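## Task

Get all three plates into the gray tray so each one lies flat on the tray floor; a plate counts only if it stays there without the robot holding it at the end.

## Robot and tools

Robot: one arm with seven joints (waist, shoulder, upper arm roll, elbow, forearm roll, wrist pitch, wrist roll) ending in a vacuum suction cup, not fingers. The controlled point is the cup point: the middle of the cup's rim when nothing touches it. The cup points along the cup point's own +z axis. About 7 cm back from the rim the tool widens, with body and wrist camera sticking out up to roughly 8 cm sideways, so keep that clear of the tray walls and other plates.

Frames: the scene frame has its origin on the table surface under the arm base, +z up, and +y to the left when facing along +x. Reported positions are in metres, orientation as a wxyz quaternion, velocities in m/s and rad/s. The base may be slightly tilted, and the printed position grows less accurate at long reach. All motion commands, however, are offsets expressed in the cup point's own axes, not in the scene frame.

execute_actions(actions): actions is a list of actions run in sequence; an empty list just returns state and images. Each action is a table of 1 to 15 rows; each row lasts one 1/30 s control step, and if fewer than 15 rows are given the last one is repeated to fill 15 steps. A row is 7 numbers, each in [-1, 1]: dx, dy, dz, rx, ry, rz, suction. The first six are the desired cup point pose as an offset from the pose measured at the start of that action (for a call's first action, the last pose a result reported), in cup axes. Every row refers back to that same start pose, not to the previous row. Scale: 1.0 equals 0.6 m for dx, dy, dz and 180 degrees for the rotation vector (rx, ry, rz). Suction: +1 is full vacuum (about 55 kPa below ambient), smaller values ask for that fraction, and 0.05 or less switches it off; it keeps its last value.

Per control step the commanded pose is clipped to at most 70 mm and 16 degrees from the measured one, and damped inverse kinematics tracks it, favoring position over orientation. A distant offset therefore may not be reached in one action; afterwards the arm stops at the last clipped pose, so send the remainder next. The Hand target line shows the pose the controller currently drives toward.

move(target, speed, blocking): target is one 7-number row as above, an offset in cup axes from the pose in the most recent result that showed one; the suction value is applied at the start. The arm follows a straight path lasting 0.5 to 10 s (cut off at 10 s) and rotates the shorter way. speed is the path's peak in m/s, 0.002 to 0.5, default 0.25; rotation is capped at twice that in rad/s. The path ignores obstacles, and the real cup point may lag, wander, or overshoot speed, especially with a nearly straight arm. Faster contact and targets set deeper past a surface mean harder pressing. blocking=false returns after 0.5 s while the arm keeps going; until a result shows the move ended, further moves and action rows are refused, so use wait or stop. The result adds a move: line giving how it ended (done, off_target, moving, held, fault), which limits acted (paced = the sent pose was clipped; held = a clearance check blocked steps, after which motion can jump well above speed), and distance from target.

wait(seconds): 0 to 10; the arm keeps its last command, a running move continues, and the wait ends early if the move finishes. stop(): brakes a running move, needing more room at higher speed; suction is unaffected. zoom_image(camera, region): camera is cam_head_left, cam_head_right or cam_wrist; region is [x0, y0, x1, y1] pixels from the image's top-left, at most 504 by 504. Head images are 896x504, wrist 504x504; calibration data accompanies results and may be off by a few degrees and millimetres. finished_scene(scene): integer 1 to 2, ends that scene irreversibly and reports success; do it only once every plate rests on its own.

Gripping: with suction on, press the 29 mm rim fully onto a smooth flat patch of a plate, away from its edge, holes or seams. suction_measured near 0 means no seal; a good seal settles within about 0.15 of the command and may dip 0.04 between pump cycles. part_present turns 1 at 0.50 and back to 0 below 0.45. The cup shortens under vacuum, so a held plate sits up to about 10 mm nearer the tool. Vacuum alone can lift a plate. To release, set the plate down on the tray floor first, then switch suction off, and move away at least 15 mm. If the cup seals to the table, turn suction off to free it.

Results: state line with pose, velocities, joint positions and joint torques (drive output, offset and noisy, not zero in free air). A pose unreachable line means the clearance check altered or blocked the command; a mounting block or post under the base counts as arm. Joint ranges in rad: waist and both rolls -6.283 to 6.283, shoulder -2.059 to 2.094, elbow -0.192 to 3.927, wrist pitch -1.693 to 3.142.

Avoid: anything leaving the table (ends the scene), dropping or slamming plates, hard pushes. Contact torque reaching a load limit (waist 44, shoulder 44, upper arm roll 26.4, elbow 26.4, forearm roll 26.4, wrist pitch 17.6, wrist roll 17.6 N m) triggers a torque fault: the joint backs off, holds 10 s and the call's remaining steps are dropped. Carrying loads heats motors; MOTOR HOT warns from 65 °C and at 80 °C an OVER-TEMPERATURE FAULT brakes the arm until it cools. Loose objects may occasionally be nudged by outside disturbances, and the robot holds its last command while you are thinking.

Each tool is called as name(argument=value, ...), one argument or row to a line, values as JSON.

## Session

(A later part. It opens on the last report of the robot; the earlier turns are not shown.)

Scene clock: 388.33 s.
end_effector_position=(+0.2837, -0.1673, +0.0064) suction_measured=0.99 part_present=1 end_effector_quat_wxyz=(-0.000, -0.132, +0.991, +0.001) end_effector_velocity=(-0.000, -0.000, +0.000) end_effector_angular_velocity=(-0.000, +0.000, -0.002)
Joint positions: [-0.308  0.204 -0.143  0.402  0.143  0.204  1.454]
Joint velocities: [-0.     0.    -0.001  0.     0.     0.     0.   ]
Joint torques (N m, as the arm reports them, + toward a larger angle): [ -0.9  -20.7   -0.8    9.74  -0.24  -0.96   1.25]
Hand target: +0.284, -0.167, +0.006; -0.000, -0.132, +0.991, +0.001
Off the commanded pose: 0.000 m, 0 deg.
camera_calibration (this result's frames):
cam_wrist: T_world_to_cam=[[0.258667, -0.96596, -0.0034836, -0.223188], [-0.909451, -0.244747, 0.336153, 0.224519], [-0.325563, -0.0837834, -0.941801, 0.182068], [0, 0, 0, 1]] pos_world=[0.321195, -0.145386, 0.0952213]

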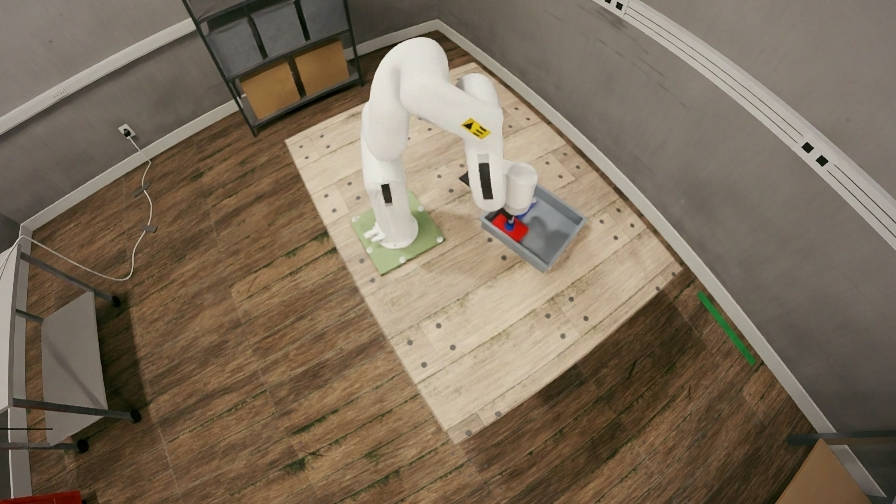

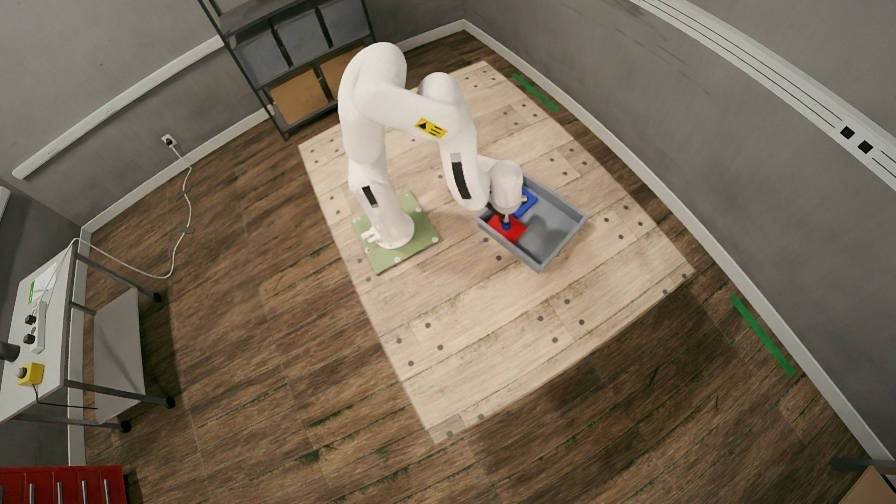

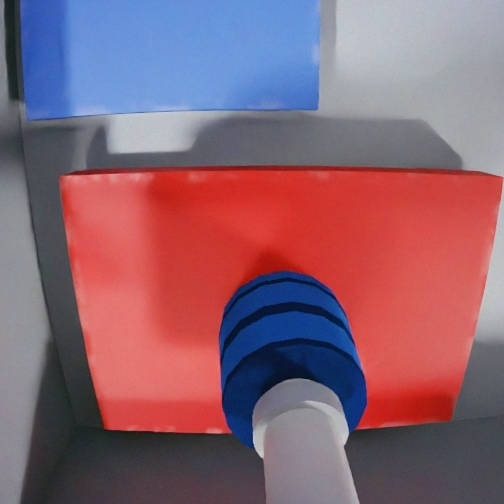

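execute_actions(
  actions=[
    [[0,0,0.0008,0,0,0,1],[0,0,0.0021,0,0,0,1],[0,0,0.0035,0,0,0,1],[0,0,0.0043,0,0,0,1],[0,0,0.0043,0,0,0,1],[0,0,0.0043,0,0,0,1],[0,0,0.0043,0,0,0,1],[0,0,0.0043,0,0,0,1],[0,0,0.0043,0,0,0,1],[0,0,0.0043,0,0,0,1],[0,0,0.0043,0,0,0,1],[0,0,0.0043,0,0,0,1],[0,0,0.0043,0,0,0,1],[0,0,0.0043,0,0,0,0],[0,0,0.0043,0,0,0,0]],
    [[0,0,-0.0015,0,0,0,0],[0,0,-0.00575,0,0,0,0],[0,0,-0.0123,0,0,0,0],[0,0,-0.02076,0,0,0,0],[0,0,-0.03068,0,0,0,0],[0,0,-0.04165,0,0,0,0],[0,0,-0.05326,0,0,0,0],[0,0,-0.06507,0,0,0,0],[0,0,-0.07668,0,0,0,0],[-0.00068,0.00191,-0.08765,0,0,0,0],[-0.00263,0.00739,-0.09757,0,0,0,0],[-0.00572,0.01606,-0.10602,0,0,0,0],[-0.00982,0.02756,-0.11258,0,0,0,0],[-0.01478,0.04149,-0.11682,0,0,0,0],[-0.02049,0.05749,-0.11833,0,0,0,0]],
    [[-0.02266,0.06359,-0.03,0,0,0,0],[-0.02943,0.08259,-0.03,0,0,0,0],[-0.03654,0.10254,-0.03,0,0,0,0],[-0.04384,0.12305,-0.03,0,0,0,0],[-0.05122,0.14375,-0.03,0,0,0,0],[-0.05853,0.16426,-0.03,0,0,0,0],[-0.06564,0.18421,-0.03,0,0,0,0],[-0.07241,0.20321,-0.03,0,0,0,0],[-0.07871,0.22091,-0.03,0,0,0,0],[-0.08441,0.23691,-0.03,0,0,0,0],[-0.08938,0.25084,-0.03,0,0,0,0],[-0.09347,0.26234,-0.03,0,0,0,0],[-0.09656,0.27101,-0.03,0,0,0,0],[-0.09852,0.27649,-0.03,0,0,0,0],[-0.0992,0.2784,-0.03,0,0,0,0]],
  ],
)

Scene clock: 445.80 s.
end_effector_position=(+0.2957, -0.0020, +0.0770) suction_measured=0.00 part_present=0 end_effector_quat_wxyz=(+0.005, -0.136, +0.991, +0.006) end_effector_velocity=(+0.034, +0.240, +0.021) end_effector_angular_velocity=(-0.033, -0.023, -0.020)
Joint positions: [-0.036 -0.194  0.082  0.271  0.067  0.457  2.02 ]
Joint velocities: [ 0.374 -0.002  0.494  0.089  0.116  0.052  0.777]
Joint torques (N m, as the arm reports them, + toward a larger angle): [ -3.06 -11.26  -2.64  14.32  -0.7   -0.95   1.37]
Hand target: +0.299, +0.016, +0.079; +0.006, -0.133, +0.991, +0.004
Off the commanded pose: 0.020 m, 1 deg.
camera_calibration (this result's frames):
cam_wrist: T_world_to_cam=[[0.266385, -0.963776, -0.0132452, -0.067852], [-0.910809, -0.256194, 0.323717, 0.253578], [-0.315383, -0.0741694, -0.946061, 0.263637], [0, 0, 0, 1]] pos_world=[0.332183, 0.019125, 0.166431]

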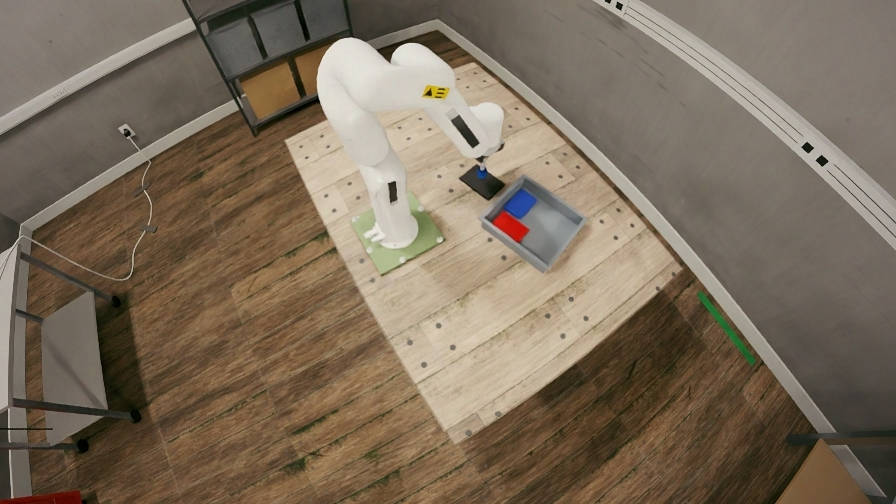

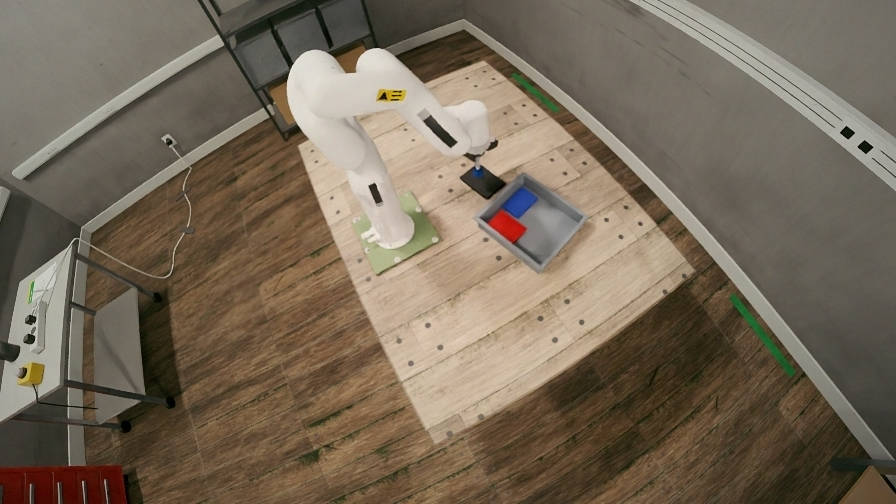

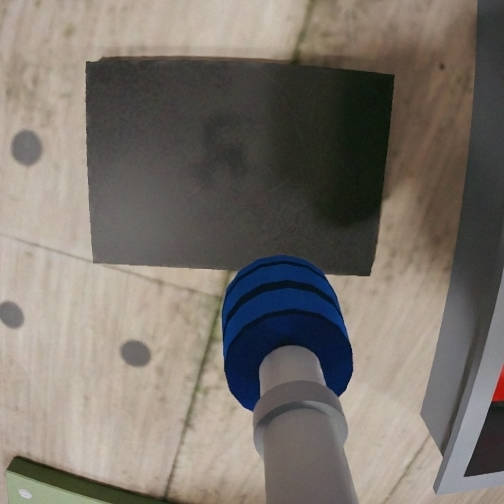

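wait(
  seconds=0,
)

zoom_image(
  camera="cam_wrist",
  region=[110, 50, 460, 300],
)

Scene clock: 450.93 s.
end_effector_position=(+0.2990, +0.0159, +0.0787) suction_measured=0.00 part_present=0 end_effector_quat_wxyz=(+0.006, -0.133, +0.991, +0.004) end_effector_velocity=(+0.000, -0.000, +0.000) end_effector_angular_velocity=(-0.000, -0.001, -0.000)
Joint positions: [-0.011 -0.19   0.122  0.283  0.069  0.462  2.089]
Joint velocities: [ 0.    -0.    -0.001  0.001 -0.001 -0.     0.   ]
Joint torques (N m, as the arm reports them, + toward a larger angle): [ -0.38 -12.76  -0.24  13.71  -0.02  -0.95   1.25]
Hand target: +0.299, +0.016, +0.079; +0.006, -0.133, +0.991, +0.004
Off the commanded pose: 0.002 m, 0 deg.
camera_calibration (this result's frames):
cam_wrist: T_world_to_cam=[[0.259967, -0.965585, -0.00785685, -0.0499573], [-0.9129, -0.248418, 0.323885, 0.261048], [-0.31469, -0.0770269, -0.946064, 0.267482], [0, 0, 0, 1]] pos_world=[0.335472, 0.0372143, 0.168113]

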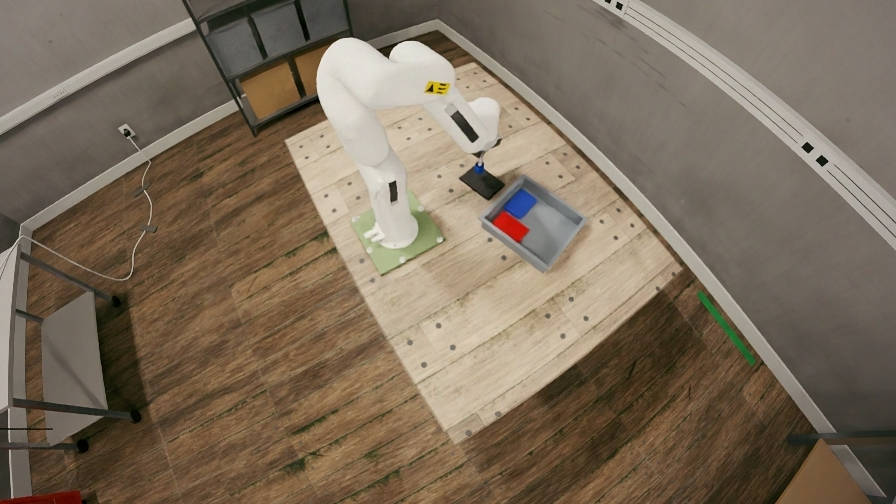

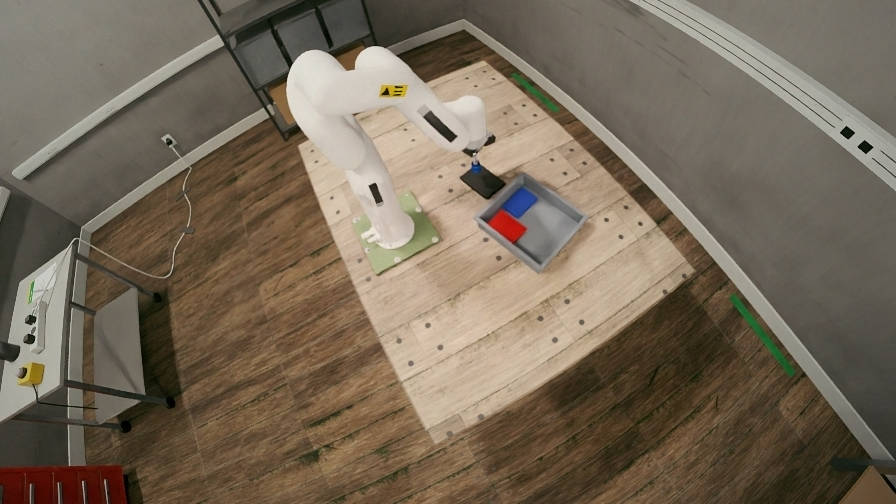

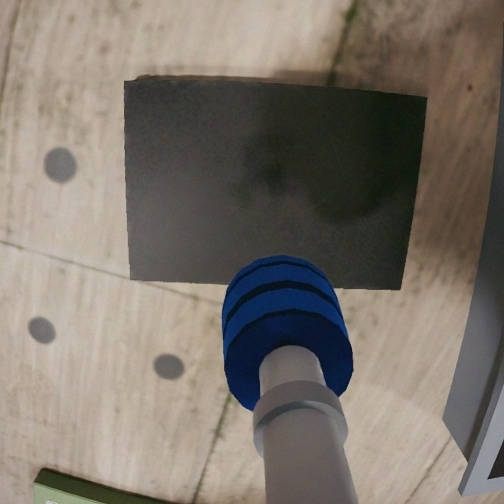

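Region (110, 50, 460, 300) of cam_wrist's 504x504 image, scaled by 1.440, with more detail than that image has; it fills the top 360 rows of this view, and the rest is white.

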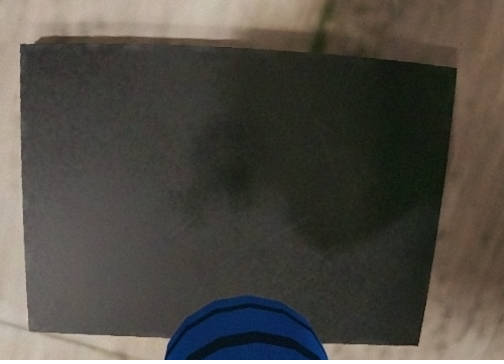

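move(
  target=[-0.0278, -0.0035, 0.1185, 0.0019, 0.0038, 0.0144, 1],
  speed=0.14,
)

Scene clock: 470.97 s.
end_effector_position=(+0.3164, +0.0194, +0.0082) suction_measured=0.34 part_present=0 end_effector_quat_wxyz=(+0.001, -0.111, +0.994, +0.001) end_effector_velocity=(-0.001, -0.001, -0.001) end_effector_angular_velocity=(-0.002, +0.003, -0.003)
Joint positions: [-0.009  0.17   0.097  0.357 -0.08   0.188  2.252]
Joint velocities: [ 0.004  0.004 -0.006  0.001 -0.006 -0.001  0.007]
Joint torques (N m, as the arm reports them, + toward a larger angle): [ -0.51 -19.95   0.22   9.89   0.09  -0.94   1.42]
Hand target: +0.316, +0.019, +0.008; +0.000, -0.111, +0.994, +0.001
Off the commanded pose: 0.001 m, 0 deg.
move: done
camera_calibration (this result's frames):
cam_wrist: T_world_to_cam=[[0.216311, -0.976317, -0.0037458, -0.0377134], [-0.919873, -0.205088, 0.334326, 0.301947], [-0.327176, -0.0688726, -0.94245, 0.210343], [0, 0, 0, 1]] pos_world=[0.35473, 0.0395923, 0.0971478]

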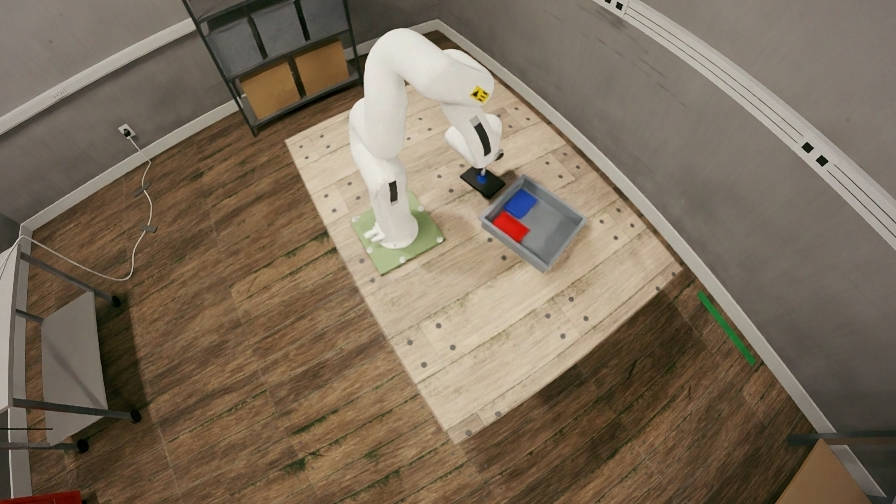

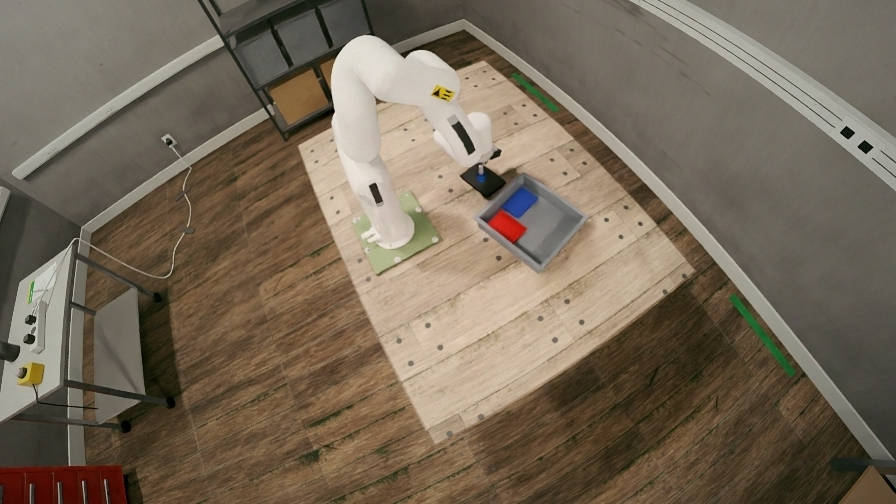

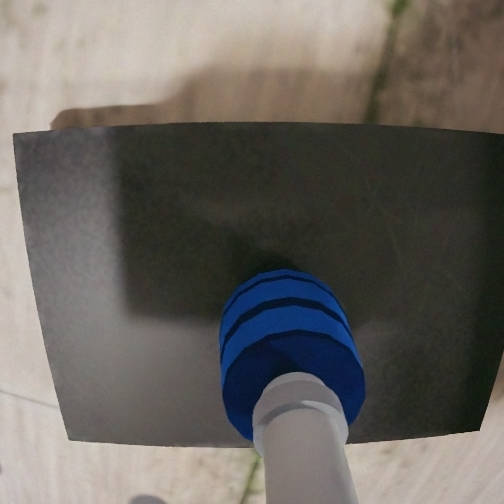

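execute_actions(
  actions=[],
)

Scene clock: 491.10 s.
end_effector_position=(+0.3163, +0.0194, +0.0080) suction_measured=0.98 part_present=1 end_effector_quat_wxyz=(+0.000, -0.111, +0.994, +0.001) end_effector_velocity=(-0.001, -0.000, -0.000) end_effector_angular_velocity=(-0.000, +0.001, -0.001)
Joint positions: [-0.008  0.171  0.097  0.357 -0.081  0.188  2.253]
Joint velocities: [ 0.    -0.    -0.001 -0.001 -0.     0.     0.   ]
Joint torques (N m, as the arm reports them, + toward a larger angle): [ -0.51 -20.15   0.16   9.82   0.14  -0.99   1.43]
Hand target: +0.316, +0.019, +0.008; +0.000, -0.111, +0.994, +0.001
Off the commanded pose: 0.001 m, 0 deg.
camera_calibration (this result's frames):
cam_wrist: T_world_to_cam=[[0.216289, -0.976322, -0.00376572, -0.0376828], [-0.919692, -0.205035, 0.334855, 0.301851], [-0.327698, -0.0689622, -0.942262, 0.210247], [0, 0, 0, 1]] pos_world=[0.354657, 0.0395985, 0.0968896]

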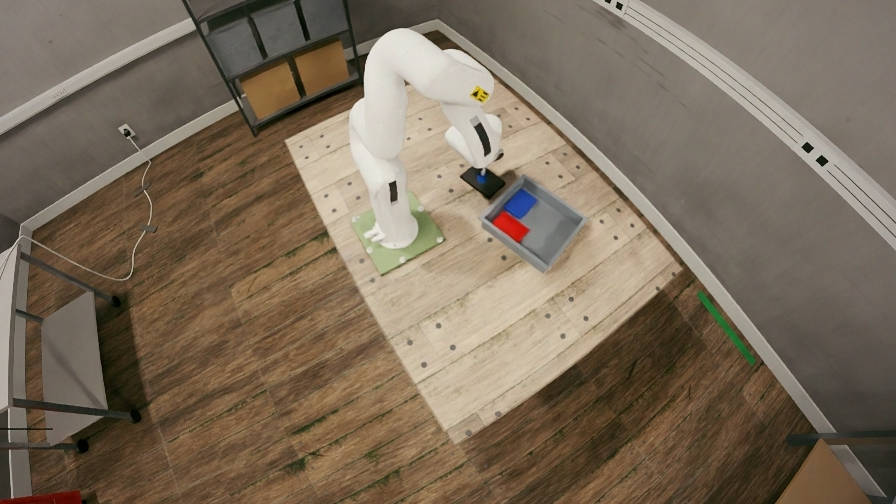

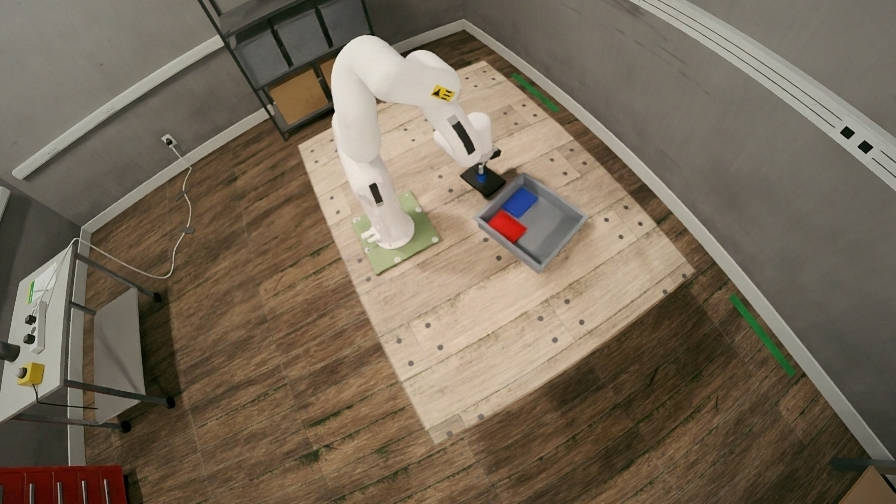

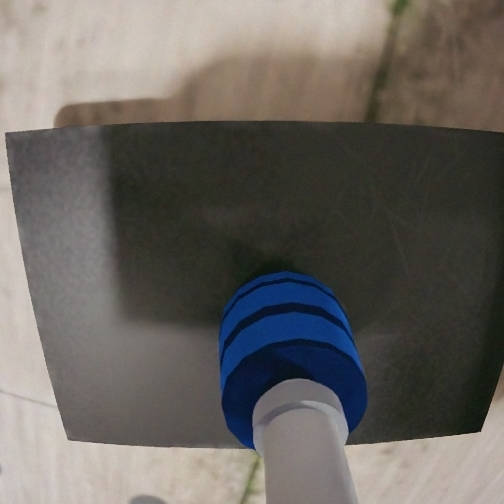

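zoom_image(
  camera="cam_head_left",
  region=[450, 150, 610, 290],
)

Region (450, 150, 610, 290) of cam_head_left's 896x504 image, scaled by 3.150, with more detail than that image has; it fills the top 441 rows of this view, and the rest is white.

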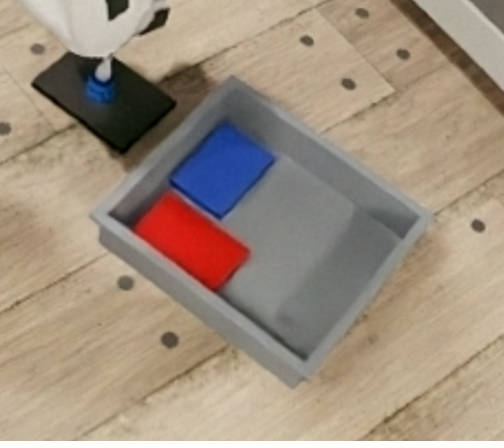

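execute_actions(
  actions=[
    [[0,0,-0.00146,0,0,-0.00037,1],[0,0,-0.00554,0,0,-0.00137,1],[0,0,-0.01181,0,0,-0.00284,1],[0,0,-0.01983,0,0,-0.00463,1],[0,0,-0.02916,0,0,-0.00658,1],[0,0,-0.03936,0,0,-0.00852,1],[0,0,-0.05,0,0,-0.01031,1],[-0.00008,-0.00115,-0.06064,0,0,-0.01178,1],[-0.0003,-0.00451,-0.07085,0,0,-0.01278,1],[-0.00066,-0.00994,-0.08018,0,0,-0.01315,1],[-0.00115,-0.0173,-0.08819,0,0,-0.01315,1],[-0.00176,-0.02644,-0.09446,0,0,-0.01315,1],[-0.00248,-0.03721,-0.09854,0,0,-0.01315,1],[-0.0033,-0.04949,-0.1,0,0,-0.01315,1],[-0.00421,-0.06311,-0.1,0,0,-0.01315,1]],
    [[-0.00158,-0.06224,-0.01341,0,0,0,1],[-0.00198,-0.07818,-0.01341,0,0,0,1],[-0.00241,-0.09505,-0.01341,0,0,0,1],[-0.00286,-0.1127,-0.01341,0,0,0,1],[-0.00332,-0.131,-0.01341,0,0,0,1],[-0.0038,-0.14979,-0.01341,0,0,0,1],[-0.00429,-0.16895,-0.01341,0,0,0,1],[-0.00478,-0.18831,-0.01341,0,0,0,1],[-0.00527,-0.20775,-0.01341,0,0,0,1],[-0.00576,-0.22712,-0.01341,0,0,0,1],[-0.00625,-0.24627,-0.01341,0,0,0,1],[-0.00672,-0.26507,-0.01261,0,0,0,1],[-0.00719,-0.28336,-0.01035,0,0,0,1],[-0.00763,-0.30102,-0.00682,0,0,0,1],[-0.00806,-0.31788,-0.00221,0,0,0,1]],
    [[-0.00232,-0.09138,0.01669,0,0,0,1],[-0.00269,-0.10625,0.02286,0,0,0,1],[-0.00304,-0.1199,0.02952,0,0,0,1],[-0.00335,-0.1322,0.03647,0,0,0,1],[-0.00363,-0.143,0.04353,0,0,0,1],[-0.00386,-0.15215,0.05048,0,0,0,1],[-0.00405,-0.15952,0.05714,0,0,0,1],[-0.00418,-0.16496,0.06331,0,0,0,1],[-0.00427,-0.16833,0.0688,0,0,0,1],[-0.0043,-0.16948,0.07341,0,0,0,1],[-0.0043,-0.16948,0.07694,0,0,0,1],[-0.0043,-0.16948,0.0792,0,0,0,1],[-0.0043,-0.16948,0.08,0,0,0,1]],
  ],
)

wait(
  seconds=0.4,
)

Scene clock: 609.67 s.
end_effector_position=(+0.3873, -0.2402, +0.0271) suction_measured=0.96 part_present=1 end_effector_quat_wxyz=(+0.003, -0.128, +0.992, -0.011) end_effector_velocity=(+0.018, -0.008, -0.036) end_effector_angular_velocity=(+0.021, -0.004, +0.021)
Joint positions: [-0.365  0.389 -0.129  0.828  0.084  0.425  1.491]
Joint velocities: [-0.045  0.145  0.048  0.089  0.057 -0.048 -0.067]
Joint torques (N m, as the arm reports them, + toward a larger angle): [ -0.24 -35.57  -2.02  14.02  -0.51  -0.85   1.46]
Hand target: +0.389, -0.242, +0.026; +0.005, -0.128, +0.992, -0.012
Off the commanded pose: 0.003 m, 0 deg.
camera_calibration (this result's frames):
cam_wrist: T_world_to_cam=[[0.249966, -0.968027, 0.0209791, -0.318107], [-0.915127, -0.229117, 0.331734, 0.300037], [-0.316321, -0.102121, -0.94314, 0.2213], [0, 0, 0, 1]] pos_world=[0.42409, -0.216593, 0.115858]

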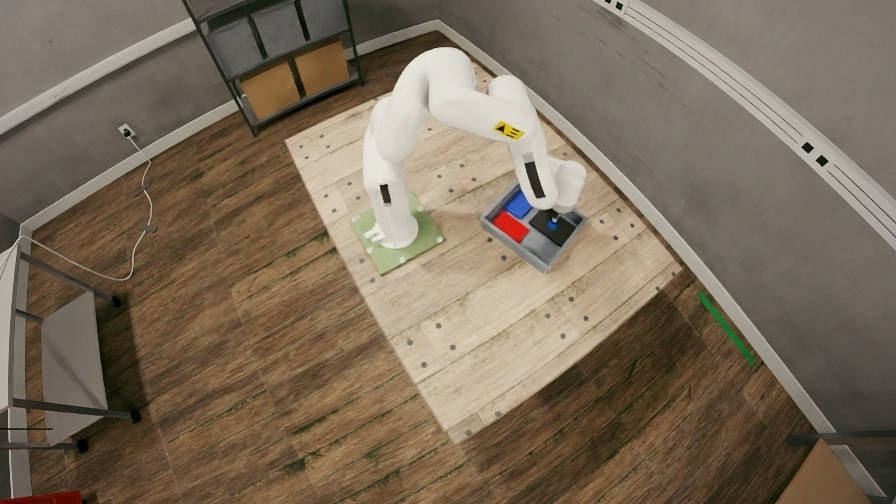

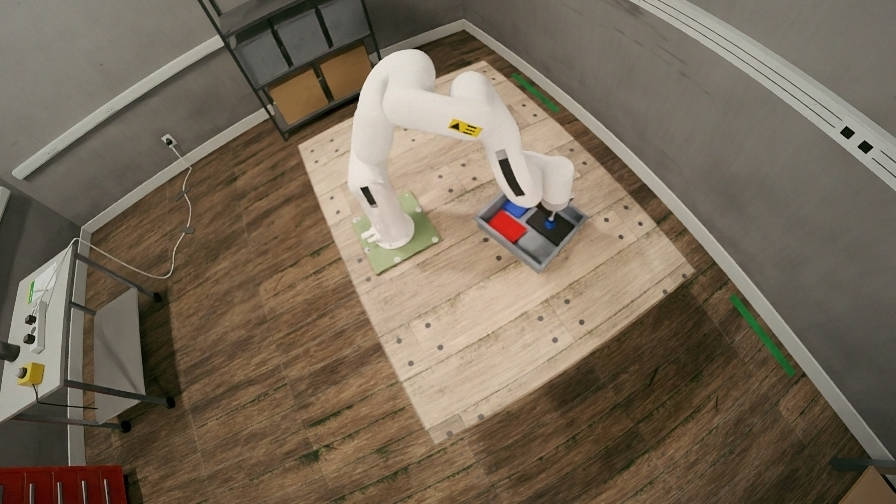

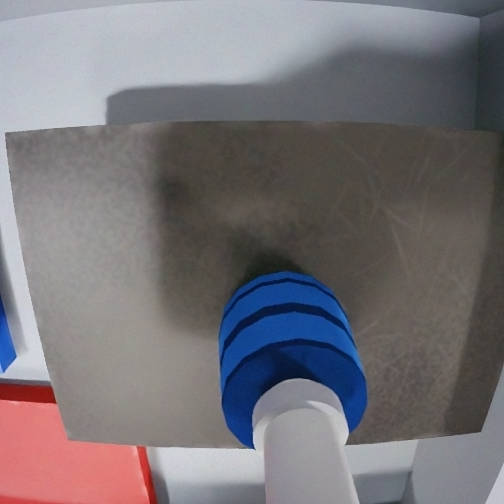

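Scene clock: 610.07 s.
end_effector_position=(+0.3890, -0.2418, +0.0262) suction_measured=1.00 part_present=1 end_effector_quat_wxyz=(+0.005, -0.128, +0.992, -0.012) end_effector_velocity=(+0.000, -0.001, -0.000) end_effector_angular_velocity=(-0.001, -0.001, -0.000)
Joint positions: [-0.368  0.396 -0.127  0.835  0.087  0.422  1.487]
Joint velocities: [-0.001  0.002  0.001  0.002  0.    -0.002 -0.001]
Joint torques (N m, as the arm reports them, + toward a larger angle): [ -0.92 -30.66  -1.98  14.03   0.05  -1.18   1.53]
Hand target: +0.389, -0.242, +0.026; +0.005, -0.128, +0.992, -0.012
Off the commanded pose: 0.000 m, 0 deg.
wait: 0.40 s; at rest by 0.23 s
camera_calibration (this result's frames):
cam_wrist: T_world_to_cam=[[0.250049, -0.967981, 0.0221212, -0.320116], [-0.916016, -0.2291, 0.329285, 0.302003], [-0.313674, -0.102601, -0.943971, 0.219638], [0, 0, 0, 1]] pos_world=[0.425578, -0.218143, 0.114968]

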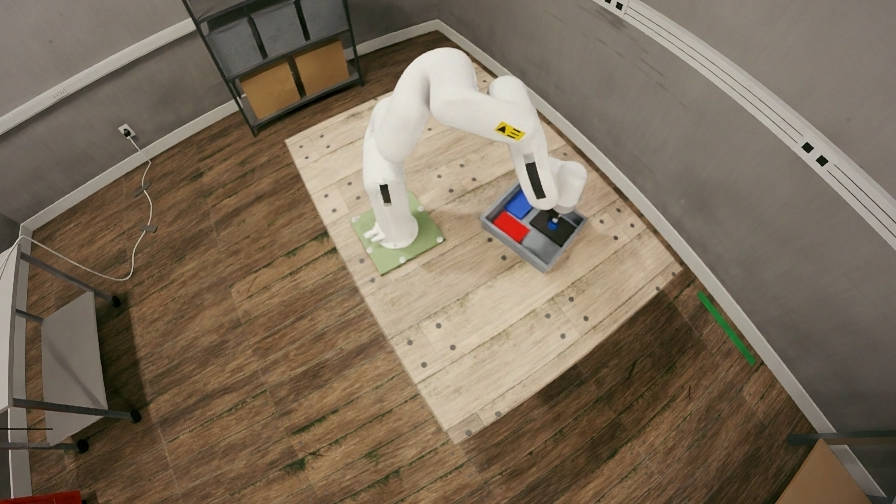

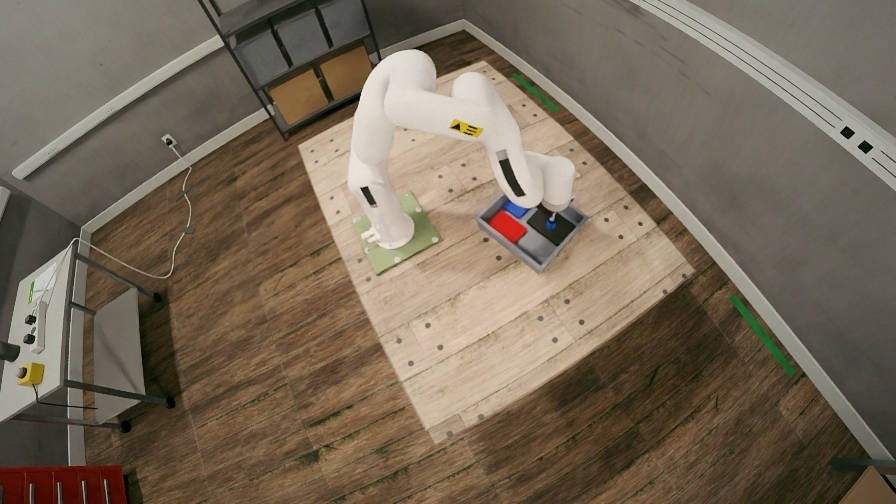

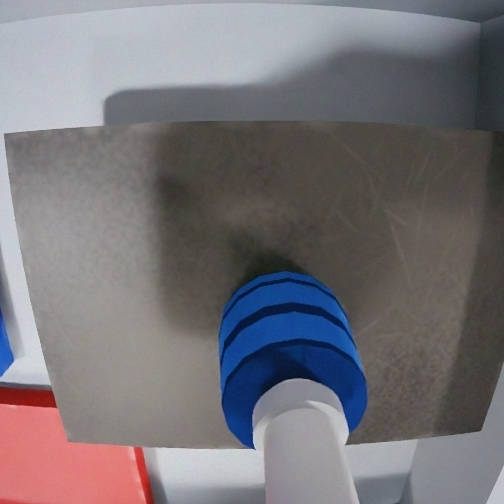

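move(
  target=[-0.015, 0.02667, 0.0323, -0.00799, 0.00218, -0.00225, 1],
  speed=0.08,
)

Scene clock: 642.73 s.
end_effector_position=(+0.3940, -0.2248, +0.0067) suction_measured=0.98 part_present=1 end_effector_quat_wxyz=(-0.000, -0.131, +0.991, +0.000) end_effector_velocity=(+0.000, -0.000, +0.000) end_effector_angular_velocity=(-0.000, -0.001, -0.001)
Joint positions: [-0.359  0.447 -0.1    0.844  0.11   0.402  1.495]
Joint velocities: [-0.001 -0.     0.     0.     0.    -0.001  0.   ]
Joint torques (N m, as the arm reports them, + toward a larger angle): [ -0.79 -31.34  -1.15  12.95   0.18  -1.02   1.26]
Hand target: +0.394, -0.224, +0.006; -0.000, -0.131, +0.991, +0.000
Off the commanded pose: 0.000 m, 0 deg.
move: done
camera_calibration (this result's frames):
cam_wrist: T_world_to_cam=[[0.256609, -0.966512, -0.00260388, -0.306517], [-0.910233, -0.242571, 0.335611, 0.311525], [-0.325004, -0.0837507, -0.941997, 0.213238], [0, 0, 0, 1]] pos_world=[0.431518, -0.202827, 0.0955205]

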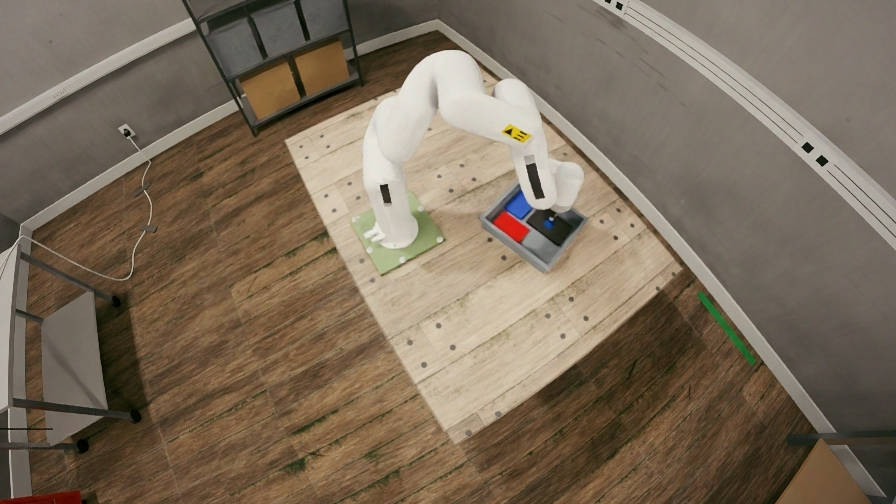

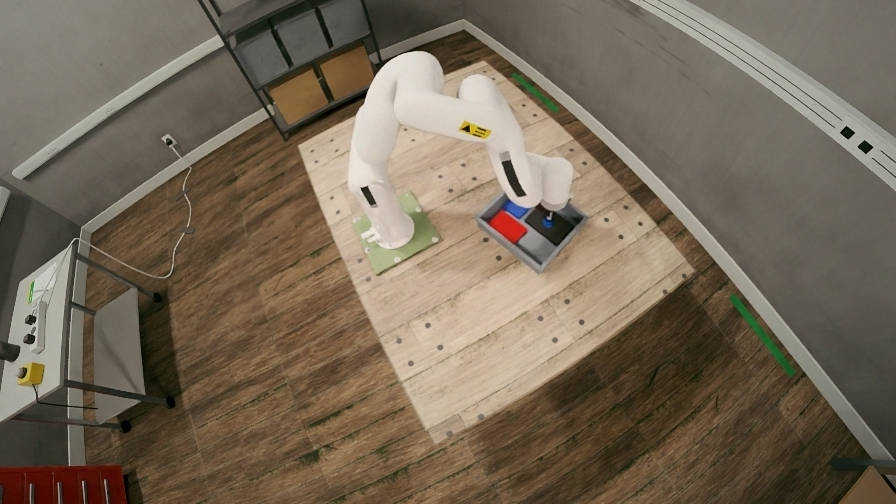

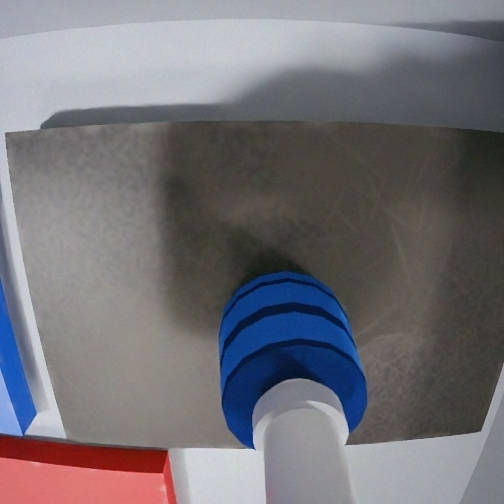

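zoom_image(
  camera="cam_wrist",
  region=[0, 336, 224, 504],
)

zoom_image(
  camera="cam_wrist",
  region=[0, 60, 168, 180],
)

Region (0, 336, 224, 504) of cam_wrist's 504x504 image, scaled by 2.250, with more detail than that image has; it fills the top 378 rows of this view, and the rest is white.

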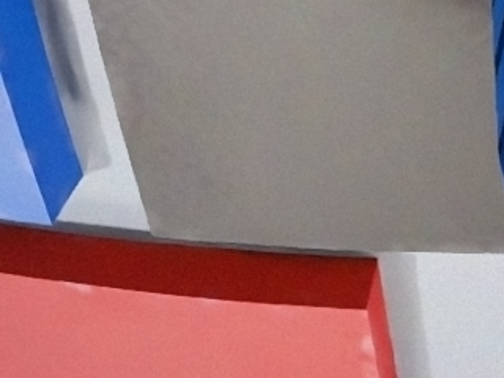

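Region (0, 60, 168, 180) of cam_wrist's 504x504 image, scaled by 3.000, with more detail than that image has; it fills the top 360 rows of this view, and the rest is white.

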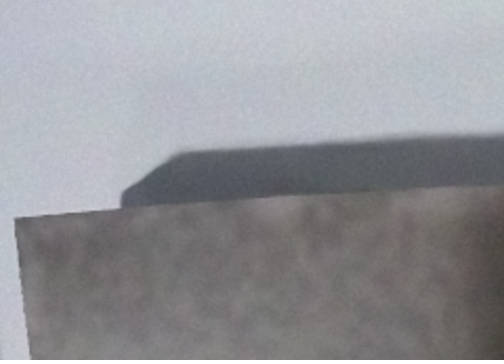

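execute_actions(
  actions=[
    [[0,0,0.0008,0,0,0,1],[0,0,0.002,0,0,0,1],[0,0,0.0032,0,0,0,1],[0,0,0.0042,0,0,0,1],[0,0,0.00467,0,0,0,1],[0,0,0.00467,0,0,0,1],[0,0,0.00467,0,0,0,1],[0,0,0.00467,0,0,0,1],[0,0,0.00467,0,0,0,1],[0,0,0.00467,0,0,0,1],[0,0,0.00467,0,0,0,1],[0,0,0.00467,0,0,0,1],[0,0,0.00467,0,0,0,1],[0,0,0.00467,0,0,0,0],[0,0,0.00467,0,0,0,0]],
    [[0,0,-0.00187,0,0,0,0],[0,0,-0.00693,0,0,0,0],[0,0,-0.0144,0,0,0,0],[0,0,-0.02347,0,0,0,0],[0,0,-0.03333,0,0,0,0],[0,0,-0.0432,0,0,0,0],[0,0,-0.05227,0,0,0,0],[0,0,-0.05973,0,0,0,0],[0,0,-0.0648,0,0,0,0],[0,0,-0.06667,0,0,0,0]],
  ],
)

Scene clock: 660.13 s.
end_effector_position=(+0.3946, -0.2253, +0.0439) suction_measured=0.00 part_present=0 end_effector_quat_wxyz=(+0.001, -0.131, +0.991, -0.001) end_effector_velocity=(-0.015, +0.009, -0.004) end_effector_angular_velocity=(+0.023, +0.045, +0.002)
Joint positions: [-0.346  0.344 -0.118  0.835  0.083  0.493  1.515]
Joint velocities: [ 0.007 -0.012 -0.004 -0.022 -0.01   0.041  0.009]
Joint torques (N m, as the arm reports them, + toward a larger angle): [ -0.65 -27.67  -1.33  13.58   0.18  -0.89   1.4 ]
Hand target: +0.394, -0.225, +0.044; +0.000, -0.131, +0.991, -0.000
Off the commanded pose: 0.001 m, 0 deg.
camera_calibration (this result's frames):
cam_wrist: T_world_to_cam=[[0.25653, -0.966536, -0.000750125, -0.307143], [-0.910922, -0.242029, 0.33413, 0.299934], [-0.32313, -0.0850309, -0.942527, 0.24747], [0, 0, 0, 1]] pos_world=[0.431973, -0.203229, 0.1328]

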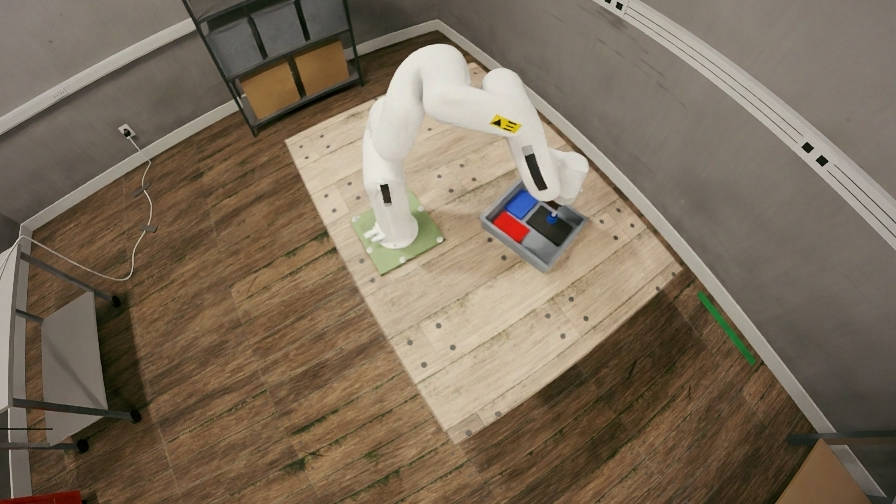

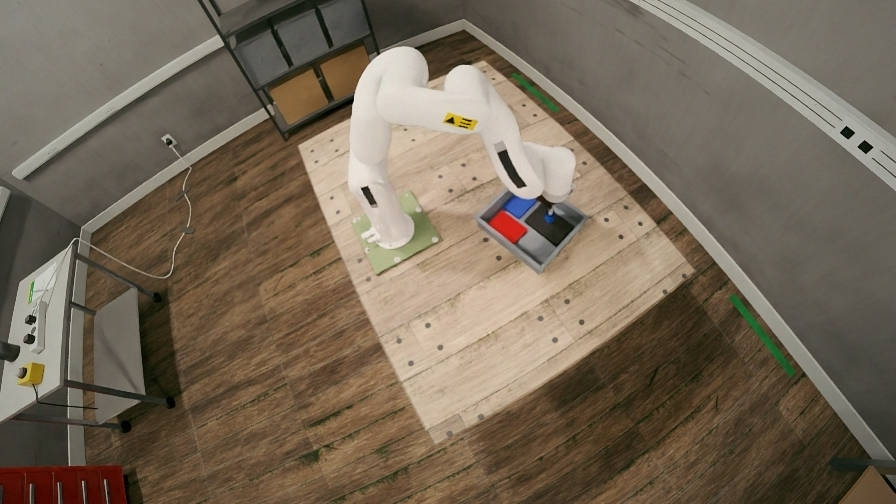

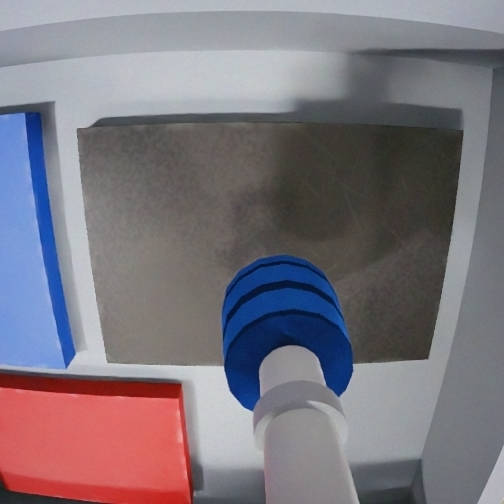

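finished_scene(
  scene=1,
)

The scene is finished: the task was done.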